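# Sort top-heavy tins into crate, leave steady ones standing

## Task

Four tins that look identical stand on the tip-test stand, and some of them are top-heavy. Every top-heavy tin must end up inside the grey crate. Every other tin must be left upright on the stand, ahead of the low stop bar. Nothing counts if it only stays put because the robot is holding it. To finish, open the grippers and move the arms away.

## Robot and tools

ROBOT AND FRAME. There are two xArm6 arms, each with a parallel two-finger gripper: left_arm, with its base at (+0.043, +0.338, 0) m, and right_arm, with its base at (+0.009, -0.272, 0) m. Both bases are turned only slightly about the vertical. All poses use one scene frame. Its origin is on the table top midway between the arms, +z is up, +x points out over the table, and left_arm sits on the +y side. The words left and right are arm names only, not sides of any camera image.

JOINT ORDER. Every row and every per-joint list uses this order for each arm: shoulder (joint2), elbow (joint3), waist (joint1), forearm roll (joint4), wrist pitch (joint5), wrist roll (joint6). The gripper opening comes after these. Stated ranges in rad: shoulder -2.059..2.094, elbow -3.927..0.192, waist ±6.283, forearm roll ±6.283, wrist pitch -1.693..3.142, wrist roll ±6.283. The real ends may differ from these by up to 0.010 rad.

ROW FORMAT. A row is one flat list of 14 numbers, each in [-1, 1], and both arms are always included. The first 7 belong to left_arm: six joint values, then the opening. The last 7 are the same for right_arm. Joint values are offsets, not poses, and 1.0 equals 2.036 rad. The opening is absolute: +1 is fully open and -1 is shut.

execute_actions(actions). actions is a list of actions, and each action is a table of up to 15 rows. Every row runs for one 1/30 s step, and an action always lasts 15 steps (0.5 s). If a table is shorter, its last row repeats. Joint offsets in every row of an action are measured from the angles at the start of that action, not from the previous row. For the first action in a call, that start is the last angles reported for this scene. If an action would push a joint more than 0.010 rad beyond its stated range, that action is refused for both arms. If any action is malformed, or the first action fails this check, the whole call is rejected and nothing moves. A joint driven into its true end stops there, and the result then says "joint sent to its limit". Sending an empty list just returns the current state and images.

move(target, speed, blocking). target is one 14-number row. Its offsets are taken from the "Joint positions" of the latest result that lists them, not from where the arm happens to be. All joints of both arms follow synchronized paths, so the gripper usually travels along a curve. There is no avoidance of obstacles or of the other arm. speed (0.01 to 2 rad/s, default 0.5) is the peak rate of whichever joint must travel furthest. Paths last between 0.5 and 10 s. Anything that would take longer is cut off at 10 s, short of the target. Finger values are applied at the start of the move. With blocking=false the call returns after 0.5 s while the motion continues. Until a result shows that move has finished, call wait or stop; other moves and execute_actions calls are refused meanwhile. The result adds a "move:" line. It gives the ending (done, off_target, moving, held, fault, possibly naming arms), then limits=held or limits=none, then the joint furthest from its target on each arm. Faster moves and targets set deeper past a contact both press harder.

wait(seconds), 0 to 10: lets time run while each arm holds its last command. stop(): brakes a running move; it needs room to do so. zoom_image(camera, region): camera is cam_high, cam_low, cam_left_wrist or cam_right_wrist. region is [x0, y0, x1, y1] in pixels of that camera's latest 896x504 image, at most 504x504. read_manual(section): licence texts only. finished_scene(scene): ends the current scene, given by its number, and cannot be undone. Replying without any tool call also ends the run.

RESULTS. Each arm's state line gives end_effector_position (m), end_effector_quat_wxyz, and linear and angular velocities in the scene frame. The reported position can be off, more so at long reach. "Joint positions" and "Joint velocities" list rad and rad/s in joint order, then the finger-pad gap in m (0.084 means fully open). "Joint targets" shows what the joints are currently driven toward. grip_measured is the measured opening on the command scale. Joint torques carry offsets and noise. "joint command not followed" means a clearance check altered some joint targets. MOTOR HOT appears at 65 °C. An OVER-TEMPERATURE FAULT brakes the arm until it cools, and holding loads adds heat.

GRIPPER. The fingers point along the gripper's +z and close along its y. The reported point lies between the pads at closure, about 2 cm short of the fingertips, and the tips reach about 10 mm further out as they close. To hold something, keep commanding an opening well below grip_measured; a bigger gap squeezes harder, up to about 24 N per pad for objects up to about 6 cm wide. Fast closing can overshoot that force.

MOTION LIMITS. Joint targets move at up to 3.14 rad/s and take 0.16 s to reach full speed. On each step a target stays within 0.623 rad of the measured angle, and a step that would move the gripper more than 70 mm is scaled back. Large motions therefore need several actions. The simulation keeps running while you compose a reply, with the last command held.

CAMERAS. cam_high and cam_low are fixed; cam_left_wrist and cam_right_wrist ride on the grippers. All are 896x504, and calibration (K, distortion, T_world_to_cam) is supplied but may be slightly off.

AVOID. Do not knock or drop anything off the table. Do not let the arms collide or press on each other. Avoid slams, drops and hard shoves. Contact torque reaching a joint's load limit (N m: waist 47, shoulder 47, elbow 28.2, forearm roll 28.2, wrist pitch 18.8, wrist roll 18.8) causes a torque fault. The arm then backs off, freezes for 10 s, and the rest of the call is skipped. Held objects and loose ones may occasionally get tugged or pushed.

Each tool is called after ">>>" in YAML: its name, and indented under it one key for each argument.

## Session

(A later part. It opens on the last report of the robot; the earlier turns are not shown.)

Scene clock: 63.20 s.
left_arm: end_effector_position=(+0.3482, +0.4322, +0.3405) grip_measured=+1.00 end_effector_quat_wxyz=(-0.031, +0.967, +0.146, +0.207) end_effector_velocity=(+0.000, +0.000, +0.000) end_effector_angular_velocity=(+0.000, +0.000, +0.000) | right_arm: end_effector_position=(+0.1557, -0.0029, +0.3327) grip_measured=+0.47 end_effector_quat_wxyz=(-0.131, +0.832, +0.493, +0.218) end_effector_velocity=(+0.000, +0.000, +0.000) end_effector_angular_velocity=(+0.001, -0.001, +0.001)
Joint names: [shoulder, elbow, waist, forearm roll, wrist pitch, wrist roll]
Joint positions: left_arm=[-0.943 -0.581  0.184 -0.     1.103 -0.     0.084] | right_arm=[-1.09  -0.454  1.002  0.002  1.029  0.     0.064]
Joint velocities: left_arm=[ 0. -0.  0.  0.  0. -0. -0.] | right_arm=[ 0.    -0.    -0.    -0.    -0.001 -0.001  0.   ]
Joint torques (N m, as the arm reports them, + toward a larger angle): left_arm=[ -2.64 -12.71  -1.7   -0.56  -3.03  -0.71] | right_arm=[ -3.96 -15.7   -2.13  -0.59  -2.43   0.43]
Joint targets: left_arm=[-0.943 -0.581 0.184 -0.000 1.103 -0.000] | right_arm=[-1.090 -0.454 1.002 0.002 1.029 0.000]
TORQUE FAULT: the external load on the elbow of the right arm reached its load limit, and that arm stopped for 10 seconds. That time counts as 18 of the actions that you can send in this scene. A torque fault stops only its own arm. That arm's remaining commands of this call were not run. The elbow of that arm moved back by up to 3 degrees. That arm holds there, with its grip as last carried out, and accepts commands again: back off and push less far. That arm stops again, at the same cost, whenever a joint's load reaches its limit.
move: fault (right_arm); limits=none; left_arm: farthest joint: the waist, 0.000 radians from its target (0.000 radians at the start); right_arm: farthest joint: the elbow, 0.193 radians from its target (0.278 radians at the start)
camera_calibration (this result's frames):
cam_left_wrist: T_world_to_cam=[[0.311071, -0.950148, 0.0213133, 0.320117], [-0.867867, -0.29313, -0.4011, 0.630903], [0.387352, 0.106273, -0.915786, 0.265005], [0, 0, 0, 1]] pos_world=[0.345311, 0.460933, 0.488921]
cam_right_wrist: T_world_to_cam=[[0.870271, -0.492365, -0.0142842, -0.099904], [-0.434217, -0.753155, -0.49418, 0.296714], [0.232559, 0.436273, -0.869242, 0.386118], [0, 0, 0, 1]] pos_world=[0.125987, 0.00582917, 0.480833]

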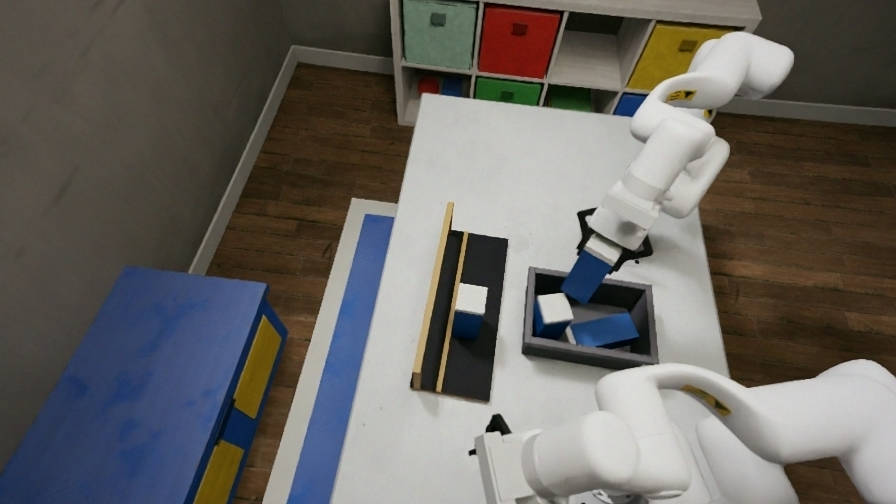

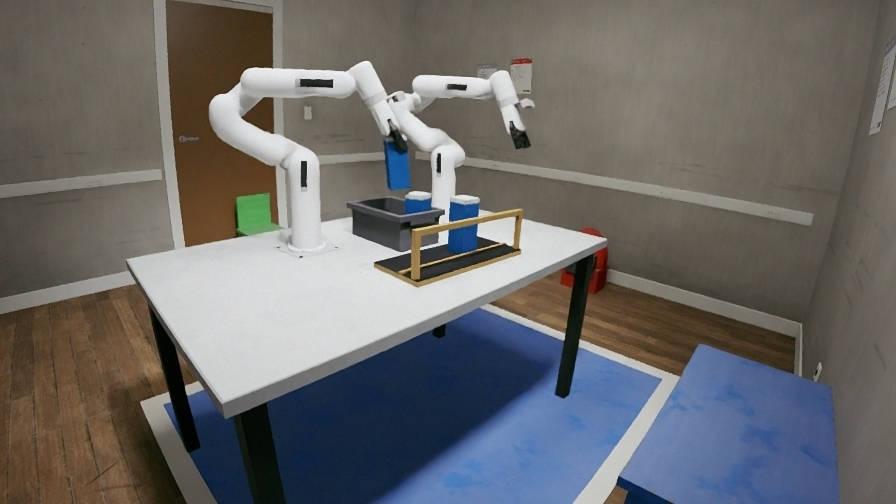

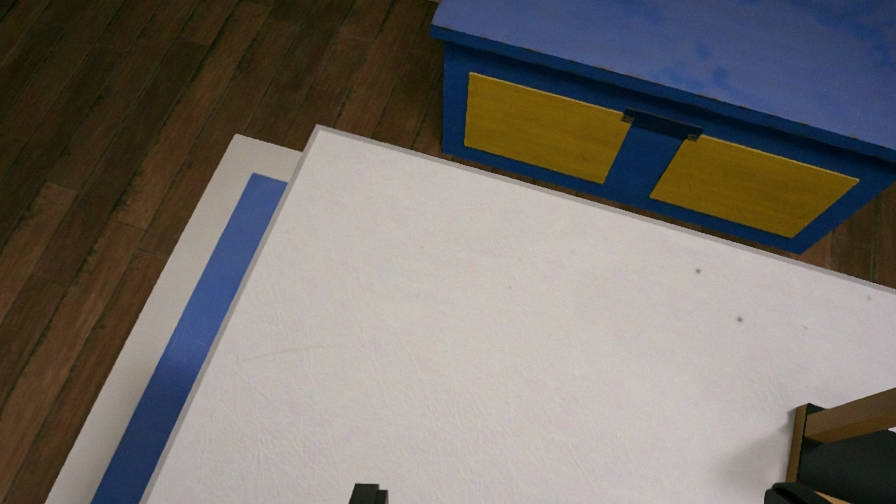

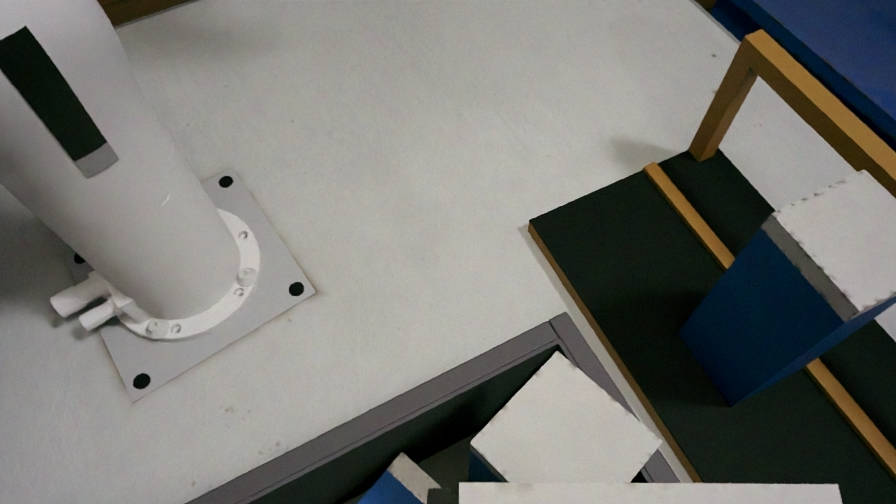

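>>> move:
  target: [0,0,0,0,0,0,1, -0.0302,-0.0256,0.0265,0,0.1025,0,-0.3]
  speed: 0.4

>>> move:
  target: [0,0,0,0,0,0,1, -0.0492,0.1569,0,0,-0.1078,0,-0.3]
  speed: 0.25

>>> zoom_image:
  camera: "cam_high"
  region: [500, 220, 700, 380]

>>> zoom_image:
  camera: "cam_low"
  region: [320, 120, 480, 260]

Scene clock: 66.83 s.
left_arm: end_effector_position=(+0.3482, +0.4322, +0.3405) grip_measured=+1.00 end_effector_quat_wxyz=(-0.031, +0.967, +0.146, +0.207) end_effector_velocity=(-0.000, +0.000, -0.000) end_effector_angular_velocity=(-0.002, +0.000, +0.001) | right_arm: end_effector_position=(+0.1243, -0.0301, +0.3397) grip_measured=+0.47 end_effector_quat_wxyz=(-0.112, +0.828, +0.521, +0.175) end_effector_velocity=(-0.000, -0.000, +0.000) end_effector_angular_velocity=(-0.000, -0.001, +0.002)
Joint names: [shoulder, elbow, waist, forearm roll, wrist pitch, wrist roll]
Joint positions: left_arm=[-0.943 -0.581  0.184 -0.     1.103 -0.     0.084] | right_arm=[-1.151 -0.506  1.056  0.002  1.238  0.     0.064]
Joint velocities: left_arm=[ 0.    -0.     0.001 -0.001  0.001  0.    -0.   ] | right_arm=[-0.001 -0.001  0.001 -0.001  0.001 -0.001 -0.   ]
Joint torques (N m, as the arm reports them, + toward a larger angle): left_arm=[ -2.46 -12.53  -1.71  -0.49  -2.92  -0.99] | right_arm=[ -2.19 -15.11  -1.9   -0.54  -2.21   0.47]
Joint targets: left_arm=[-0.943 -0.581 0.184 -0.000 1.103 -0.000] | right_arm=[-1.151 -0.506 1.056 0.002 1.238 0.000]
move: done; limits=none; left_arm: farthest joint: the waist, 0.000 radians from its target (0.000 radians at the start); right_arm: farthest joint: the waist, 0.000 radians from its target (0.054 radians at the start)
camera_calibration (this result's frames):
cam_left_wrist: T_world_to_cam=[[0.311071, -0.950148, 0.0213132, 0.320117], [-0.867867, -0.29313, -0.4011, 0.630903], [0.387352, 0.106273, -0.915786, 0.265005], [0, 0, 0, 1]] pos_world=[0.345311, 0.460933, 0.488921]
cam_right_wrist: T_world_to_cam=[[0.895158, -0.445565, -0.0128064, -0.0880534], [-0.411232, -0.814413, -0.409415, 0.232518], [0.171991, 0.371757, -0.912258, 0.431629], [0, 0, 0, 1]] pos_world=[0.100204, -0.0103297, 0.487826]

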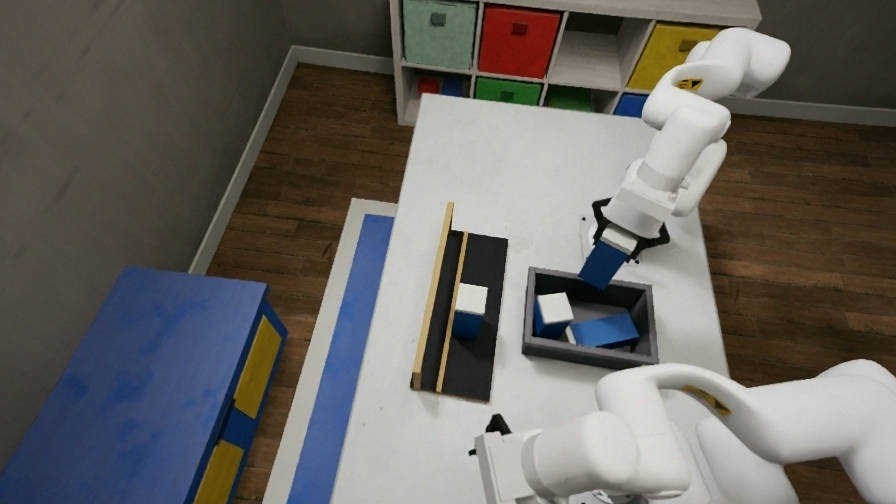

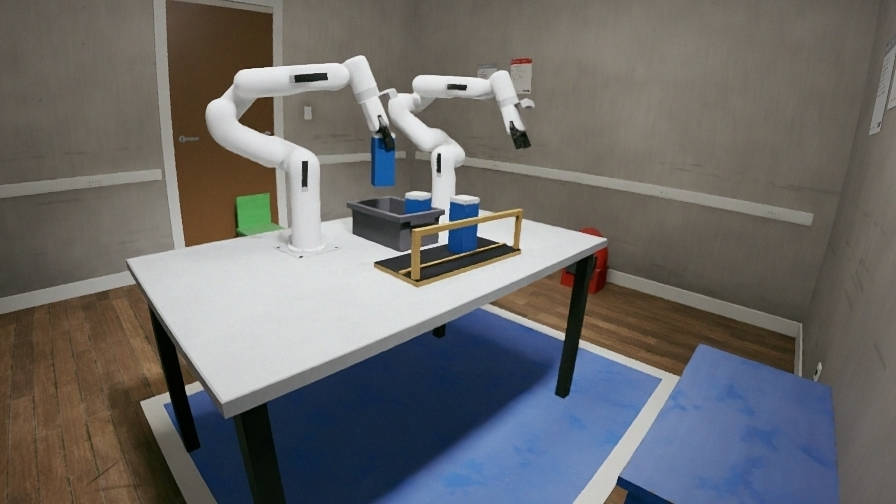

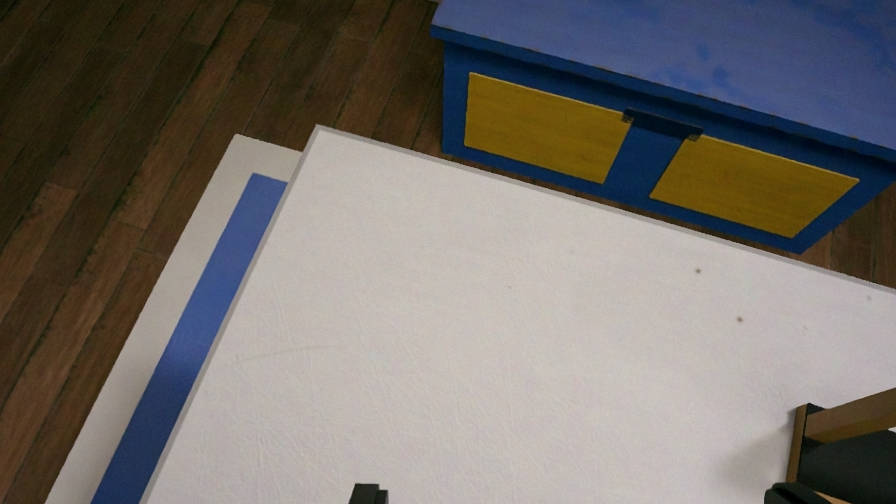

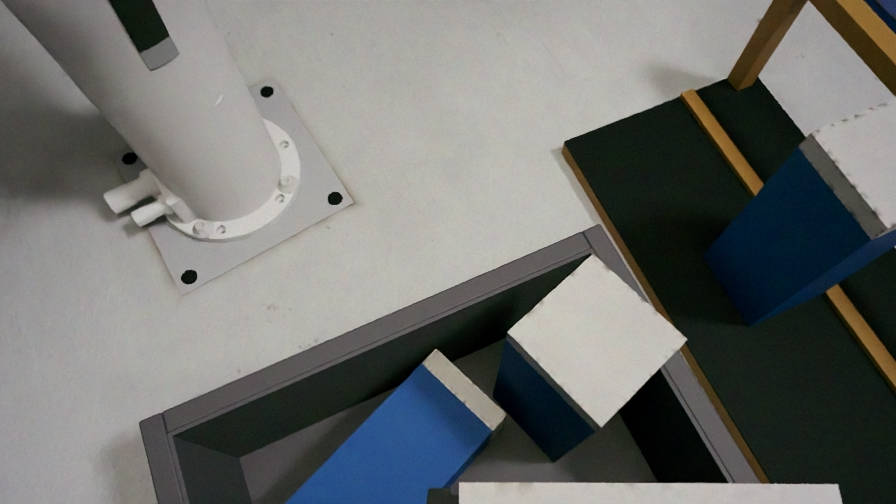

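Scene clock: 68.60 s.
left_arm: end_effector_position=(+0.3482, +0.4322, +0.3405) grip_measured=+1.00 end_effector_quat_wxyz=(-0.031, +0.967, +0.146, +0.207) end_effector_velocity=(-0.000, +0.000, +0.000) end_effector_angular_velocity=(+0.000, -0.001, +0.001) | right_arm: end_effector_position=(+0.1271, -0.0240, +0.2583) grip_measured=+0.48 end_effector_quat_wxyz=(-0.123, +0.824, +0.519, +0.192) end_effector_velocity=(+0.001, +0.001, +0.000) end_effector_angular_velocity=(+0.000, -0.001, +0.000)
Joint names: [shoulder, elbow, waist, forearm roll, wrist pitch, wrist roll]
Joint positions: left_arm=[-0.943 -0.581  0.184 -0.     1.103 -0.     0.084] | right_arm=[-1.252 -0.218  1.056  0.003  1.01   0.001  0.064]
Joint velocities: left_arm=[-0.001 -0.     0.    -0.     0.    -0.     0.   ] | right_arm=[ 0.004 -0.002 -0.    -0.001 -0.004 -0.    -0.   ]
Joint torques (N m, as the arm reports them, + toward a larger angle): left_arm=[ -2.42 -12.35  -1.82  -0.43  -3.13  -0.79] | right_arm=[15.85  7.65 -4.12 -3.31  4.44 -0.1 ]
Joint targets: left_arm=[-0.943 -0.581 0.184 -0.000 1.103 -0.000] | right_arm=[-1.251 -0.187 1.056 0.002 1.018 0.000]
move: off_target (right_arm); limits=none; left_arm: farthest joint: the waist, 0.000 radians from its target (0.000 radians at the start); right_arm: farthest joint: the elbow, 0.032 radians from its target (0.319 radians at the start)
camera_calibration (this result's frames):
cam_left_wrist: T_world_to_cam=[[0.311071, -0.950148, 0.0213132, 0.320117], [-0.867867, -0.29313, -0.4011, 0.630903], [0.387352, 0.106273, -0.915786, 0.265005], [0, 0, 0, 1]] pos_world=[0.345311, 0.460933, 0.488921]
cam_right_wrist: T_world_to_cam=[[0.895234, -0.445374, -0.0140897, -0.0885532], [-0.404067, -0.798062, -0.44702, 0.214504], [0.187846, 0.40588, -0.894413, 0.348791], [0, 0, 0, 1]] pos_world=[0.100431, -0.00981885, 0.406603]

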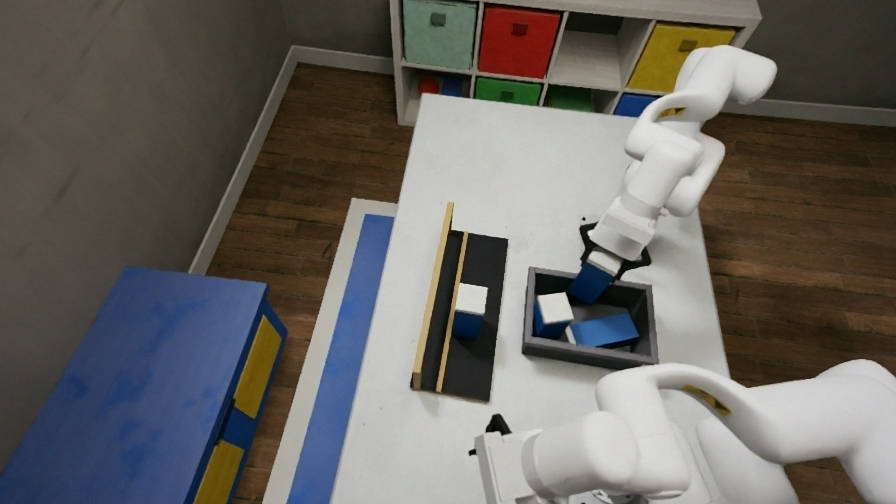

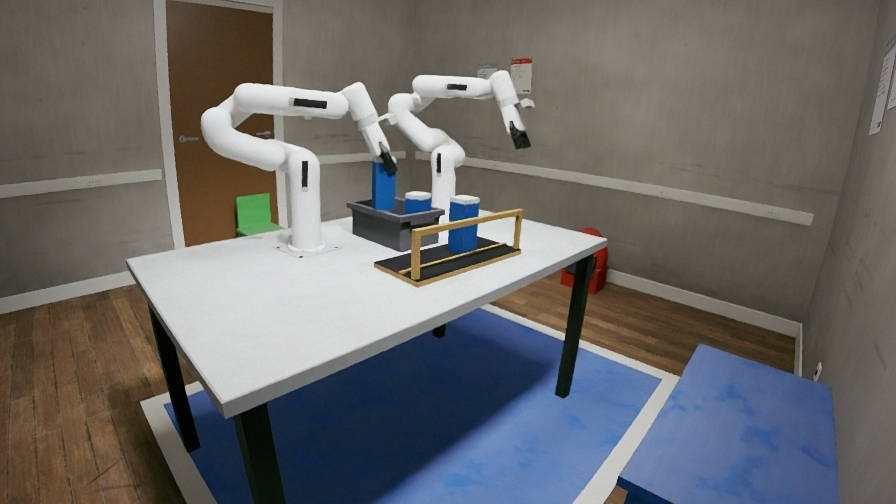

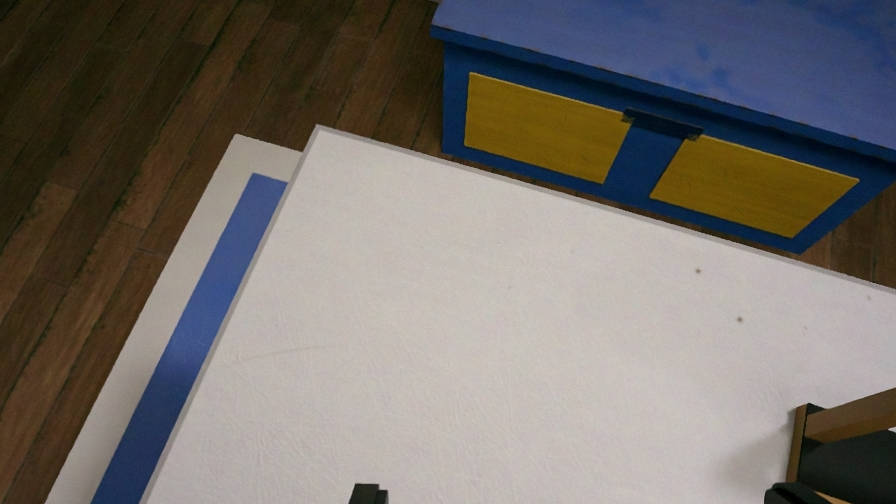

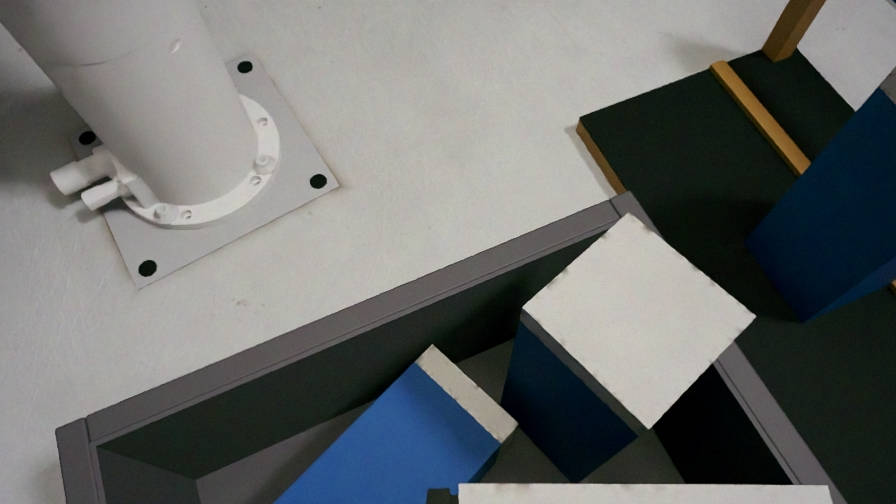

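Region (500, 220, 700, 380) of cam_high's 896x504 image, scaled by 2.520, with more detail than that image has; it fills the top 403 rows of this view, and the rest is white.

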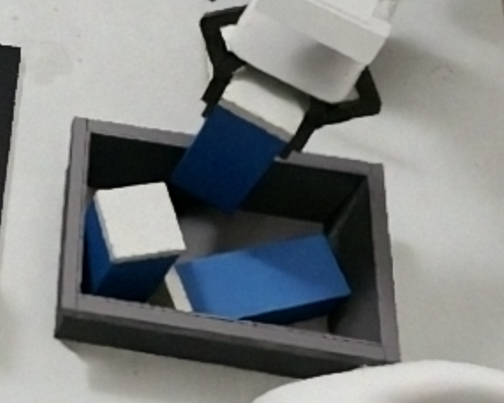

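Region (320, 120, 480, 260) of cam_low's 896x504 image, scaled by 3.150, with more detail than that image has; it fills the top 441 rows of this view, and the rest is white.

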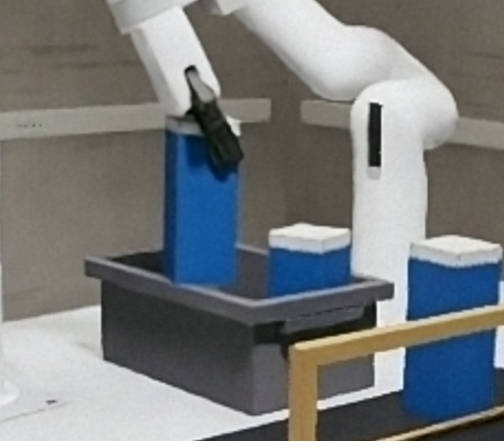

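>>> move:
  target: [0,0,0,0,0,0,1, 0.0698,-0.0621,0.0175,0,0.0119,0,-0.3]
  speed: 0.3

>>> move:
  target: [0,0,0,0,0,0,1, -0.0056,0.058,0,0,-0.0525,0,-0.3]
  speed: 0.2

>>> zoom_image:
  camera: "cam_high"
  region: [500, 220, 700, 380]

>>> zoom_image:
  camera: "cam_low"
  region: [320, 120, 480, 260]

Scene clock: 70.83 s.
left_arm: end_effector_position=(+0.3482, +0.4322, +0.3405) grip_measured=+1.00 end_effector_quat_wxyz=(-0.031, +0.967, +0.146, +0.207) end_effector_velocity=(+0.000, +0.000, -0.000) end_effector_angular_velocity=(+0.000, -0.000, -0.000) | right_arm: end_effector_position=(+0.1242, -0.0061, +0.2801) grip_measured=+0.47 end_effector_quat_wxyz=(-0.116, +0.818, +0.536, +0.174) end_effector_velocity=(+0.000, +0.001, +0.002) end_effector_angular_velocity=(+0.002, -0.000, -0.000)
Joint names: [shoulder, elbow, waist, forearm roll, wrist pitch, wrist roll]
Joint positions: left_arm=[-0.943 -0.581  0.184 -0.     1.103 -0.     0.084] | right_arm=[-1.11  -0.344  1.092  0.003  1.034  0.001  0.064]
Joint velocities: left_arm=[ 0.     0.     0.     0.    -0.001  0.     0.   ] | right_arm=[ 0.002 -0.004 -0.     0.001 -0.    -0.     0.   ]
Joint torques (N m, as the arm reports them, + toward a larger angle): left_arm=[ -2.26 -12.61  -1.98  -0.54  -3.01  -0.83] | right_arm=[ -4.02 -15.79  -2.04  -0.57  -2.27   0.48]
Joint targets: left_arm=[-0.943 -0.581 0.184 -0.000 1.103 -0.000] | right_arm=[-1.110 -0.345 1.092 0.003 1.034 0.001]
move: done; limits=none; left_arm: farthest joint: the waist, 0.000 radians from its target (0.000 radians at the start); right_arm: farthest joint: the waist, 0.000 radians from its target (0.036 radians at the start)
camera_calibration (this result's frames):
cam_left_wrist: T_world_to_cam=[[0.311071, -0.950148, 0.021313, 0.320118], [-0.867867, -0.29313, -0.4011, 0.630903], [0.387352, 0.106273, -0.915786, 0.265005], [0, 0, 0, 1]] pos_world=[0.345311, 0.460933, 0.488921]
cam_right_wrist: T_world_to_cam=[[0.910298, -0.413735, -0.0134445, -0.0795481], [-0.382273, -0.827726, -0.410776, 0.224376], [0.158824, 0.379068, -0.911637, 0.369839], [0, 0, 0, 1]] pos_world=[0.0994456, 0.0126153, 0.428258]

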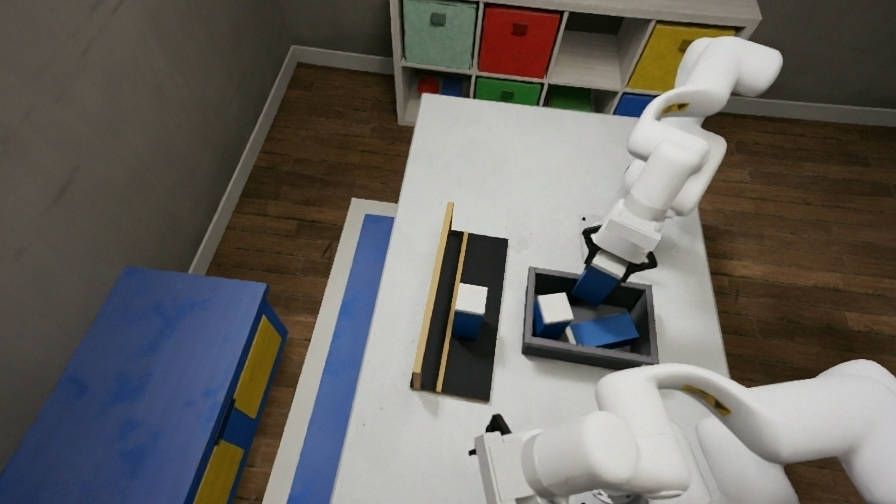

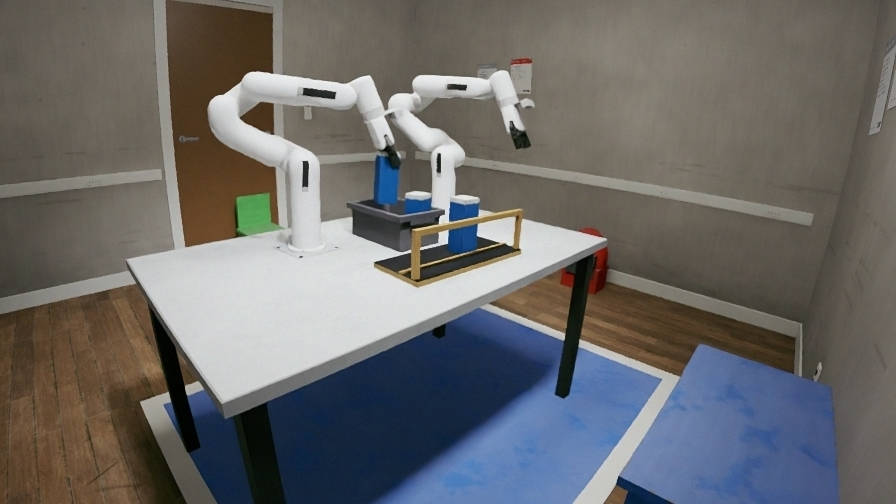

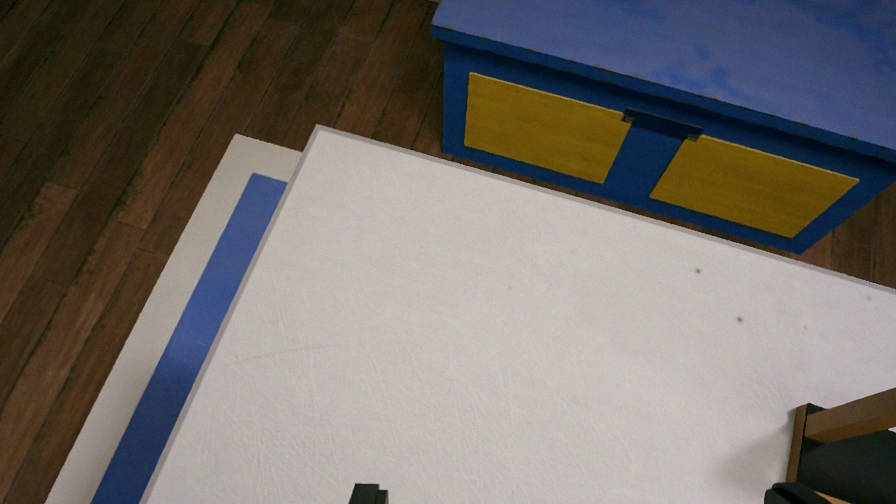

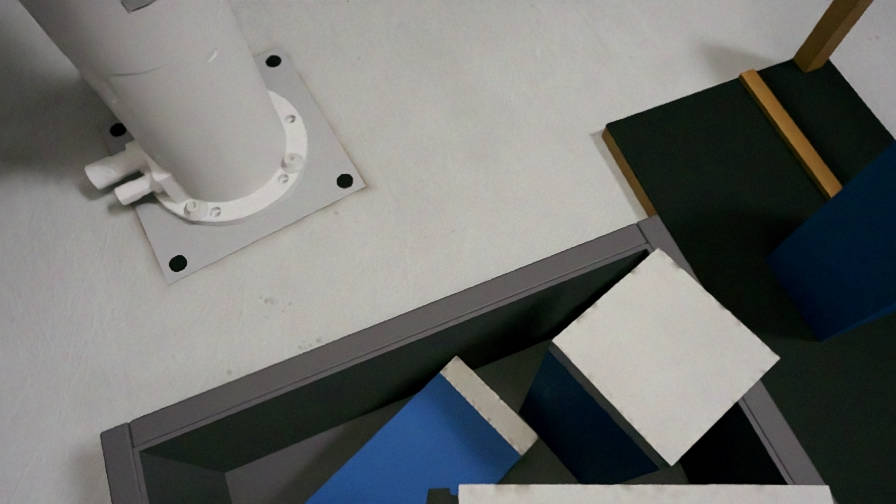

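Scene clock: 72.47 s.
left_arm: end_effector_position=(+0.3482, +0.4322, +0.3405) grip_measured=+1.00 end_effector_quat_wxyz=(-0.031, +0.967, +0.146, +0.207) end_effector_velocity=(-0.000, -0.000, -0.000) end_effector_angular_velocity=(-0.000, +0.001, -0.000) | right_arm: end_effector_position=(+0.1242, -0.0062, +0.2397) grip_measured=+0.47 end_effector_quat_wxyz=(-0.115, +0.818, +0.535, +0.173) end_effector_velocity=(+0.001, +0.001, +0.003) end_effector_angular_velocity=(+0.007, -0.006, +0.002)
Joint names: [shoulder, elbow, waist, forearm roll, wrist pitch, wrist roll]
Joint positions: left_arm=[-0.943 -0.581  0.184 -0.     1.103 -0.     0.084] | right_arm=[-1.121 -0.226  1.092  0.003  0.927  0.001  0.064]
Joint velocities: left_arm=[ 0.     0.    -0.001  0.     0.    -0.    -0.   ] | right_arm=[-0.002 -0.003  0.001 -0.002 -0.003 -0.001  0.   ]
Joint torques (N m, as the arm reports them, + toward a larger angle): left_arm=[ -2.33 -12.46  -1.42  -0.56  -3.    -0.95] | right_arm=[ -3.93 -15.93  -2.02  -0.55  -2.16   0.47]
Joint targets: left_arm=[-0.943 -0.581 0.184 -0.000 1.103 -0.000] | right_arm=[-1.121 -0.226 1.092 0.003 0.927 0.001]
move: done; limits=none; left_arm: farthest joint: the waist, 0.000 radians from its target (0.000 radians at the start); right_arm: farthest joint: the waist, 0.000 radians from its target (0.000 radians at the start)
camera_calibration (this result's frames):
cam_left_wrist: T_world_to_cam=[[0.311071, -0.950148, 0.021313, 0.320118], [-0.867867, -0.29313, -0.4011, 0.630903], [0.387352, 0.106274, -0.915786, 0.265005], [0, 0, 0, 1]] pos_world=[0.345311, 0.460933, 0.488921]
cam_right_wrist: T_world_to_cam=[[0.91014, -0.414081, -0.0134634, -0.0801248], [-0.382765, -0.827984, -0.409796, 0.207456], [0.158541, 0.378125, -0.912078, 0.333153], [0, 0, 0, 1]] pos_world=[0.0995133, 0.0126189, 0.387798]

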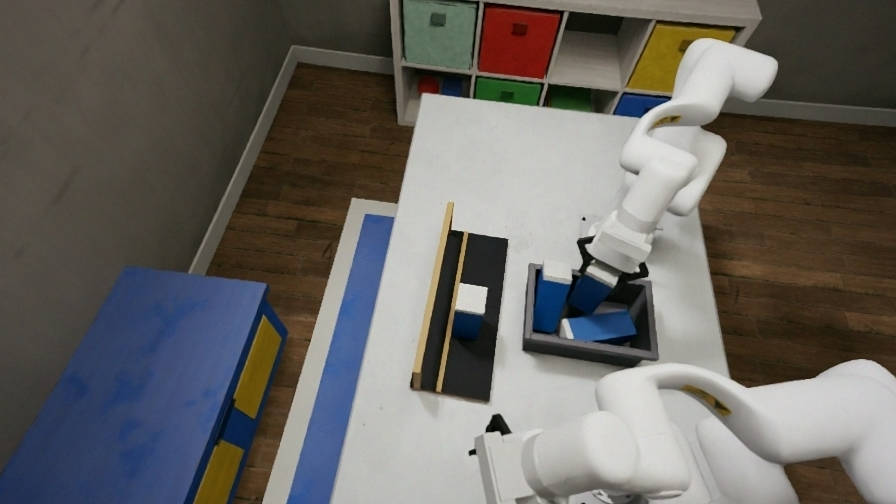

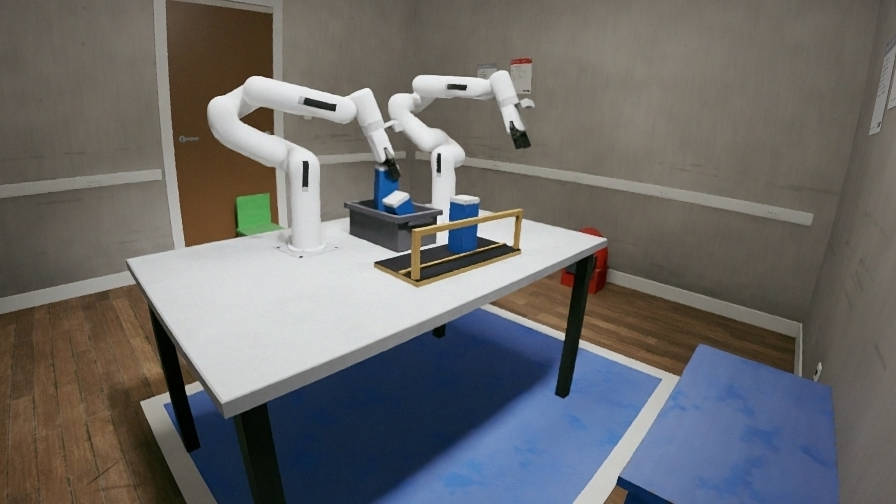

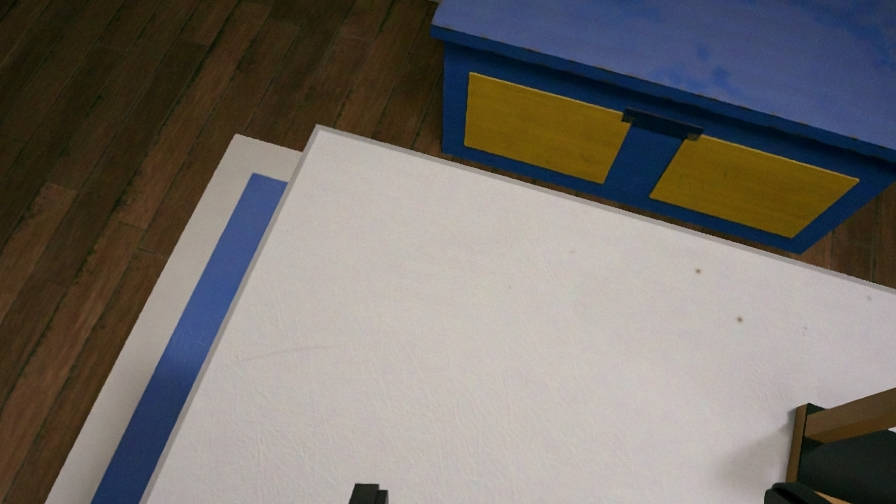

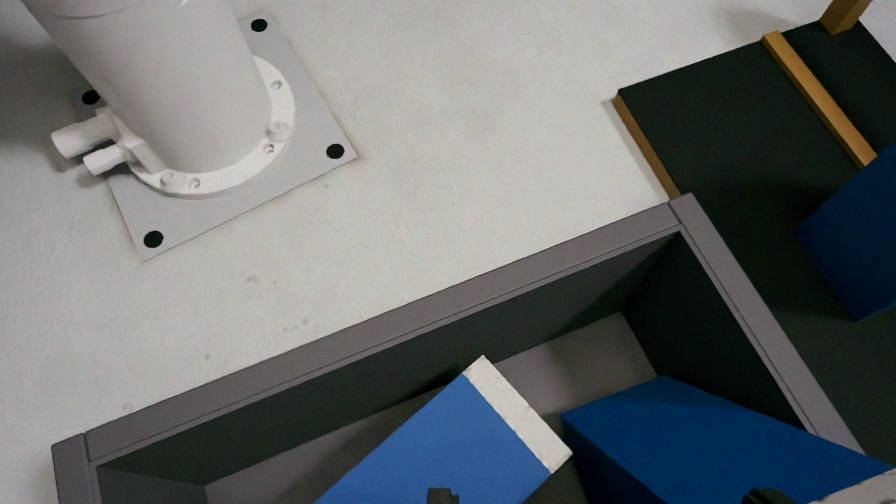

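Region (500, 220, 700, 380) of cam_high's 896x504 image, scaled by 2.520, with more detail than that image has; it fills the top 403 rows of this view, and the rest is white.

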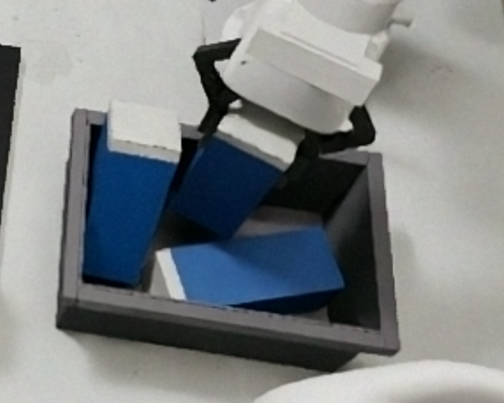

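Region (320, 120, 480, 260) of cam_low's 896x504 image, scaled by 3.150, with more detail than that image has; it fills the top 441 rows of this view, and the rest is white.

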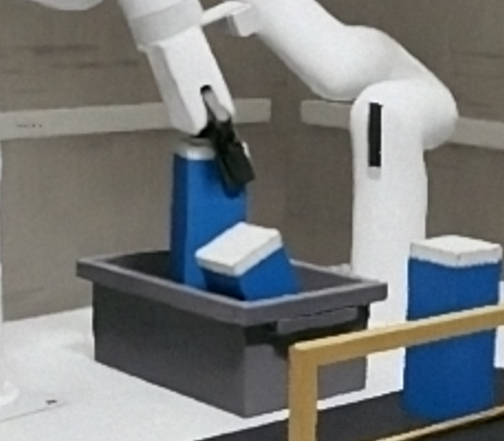

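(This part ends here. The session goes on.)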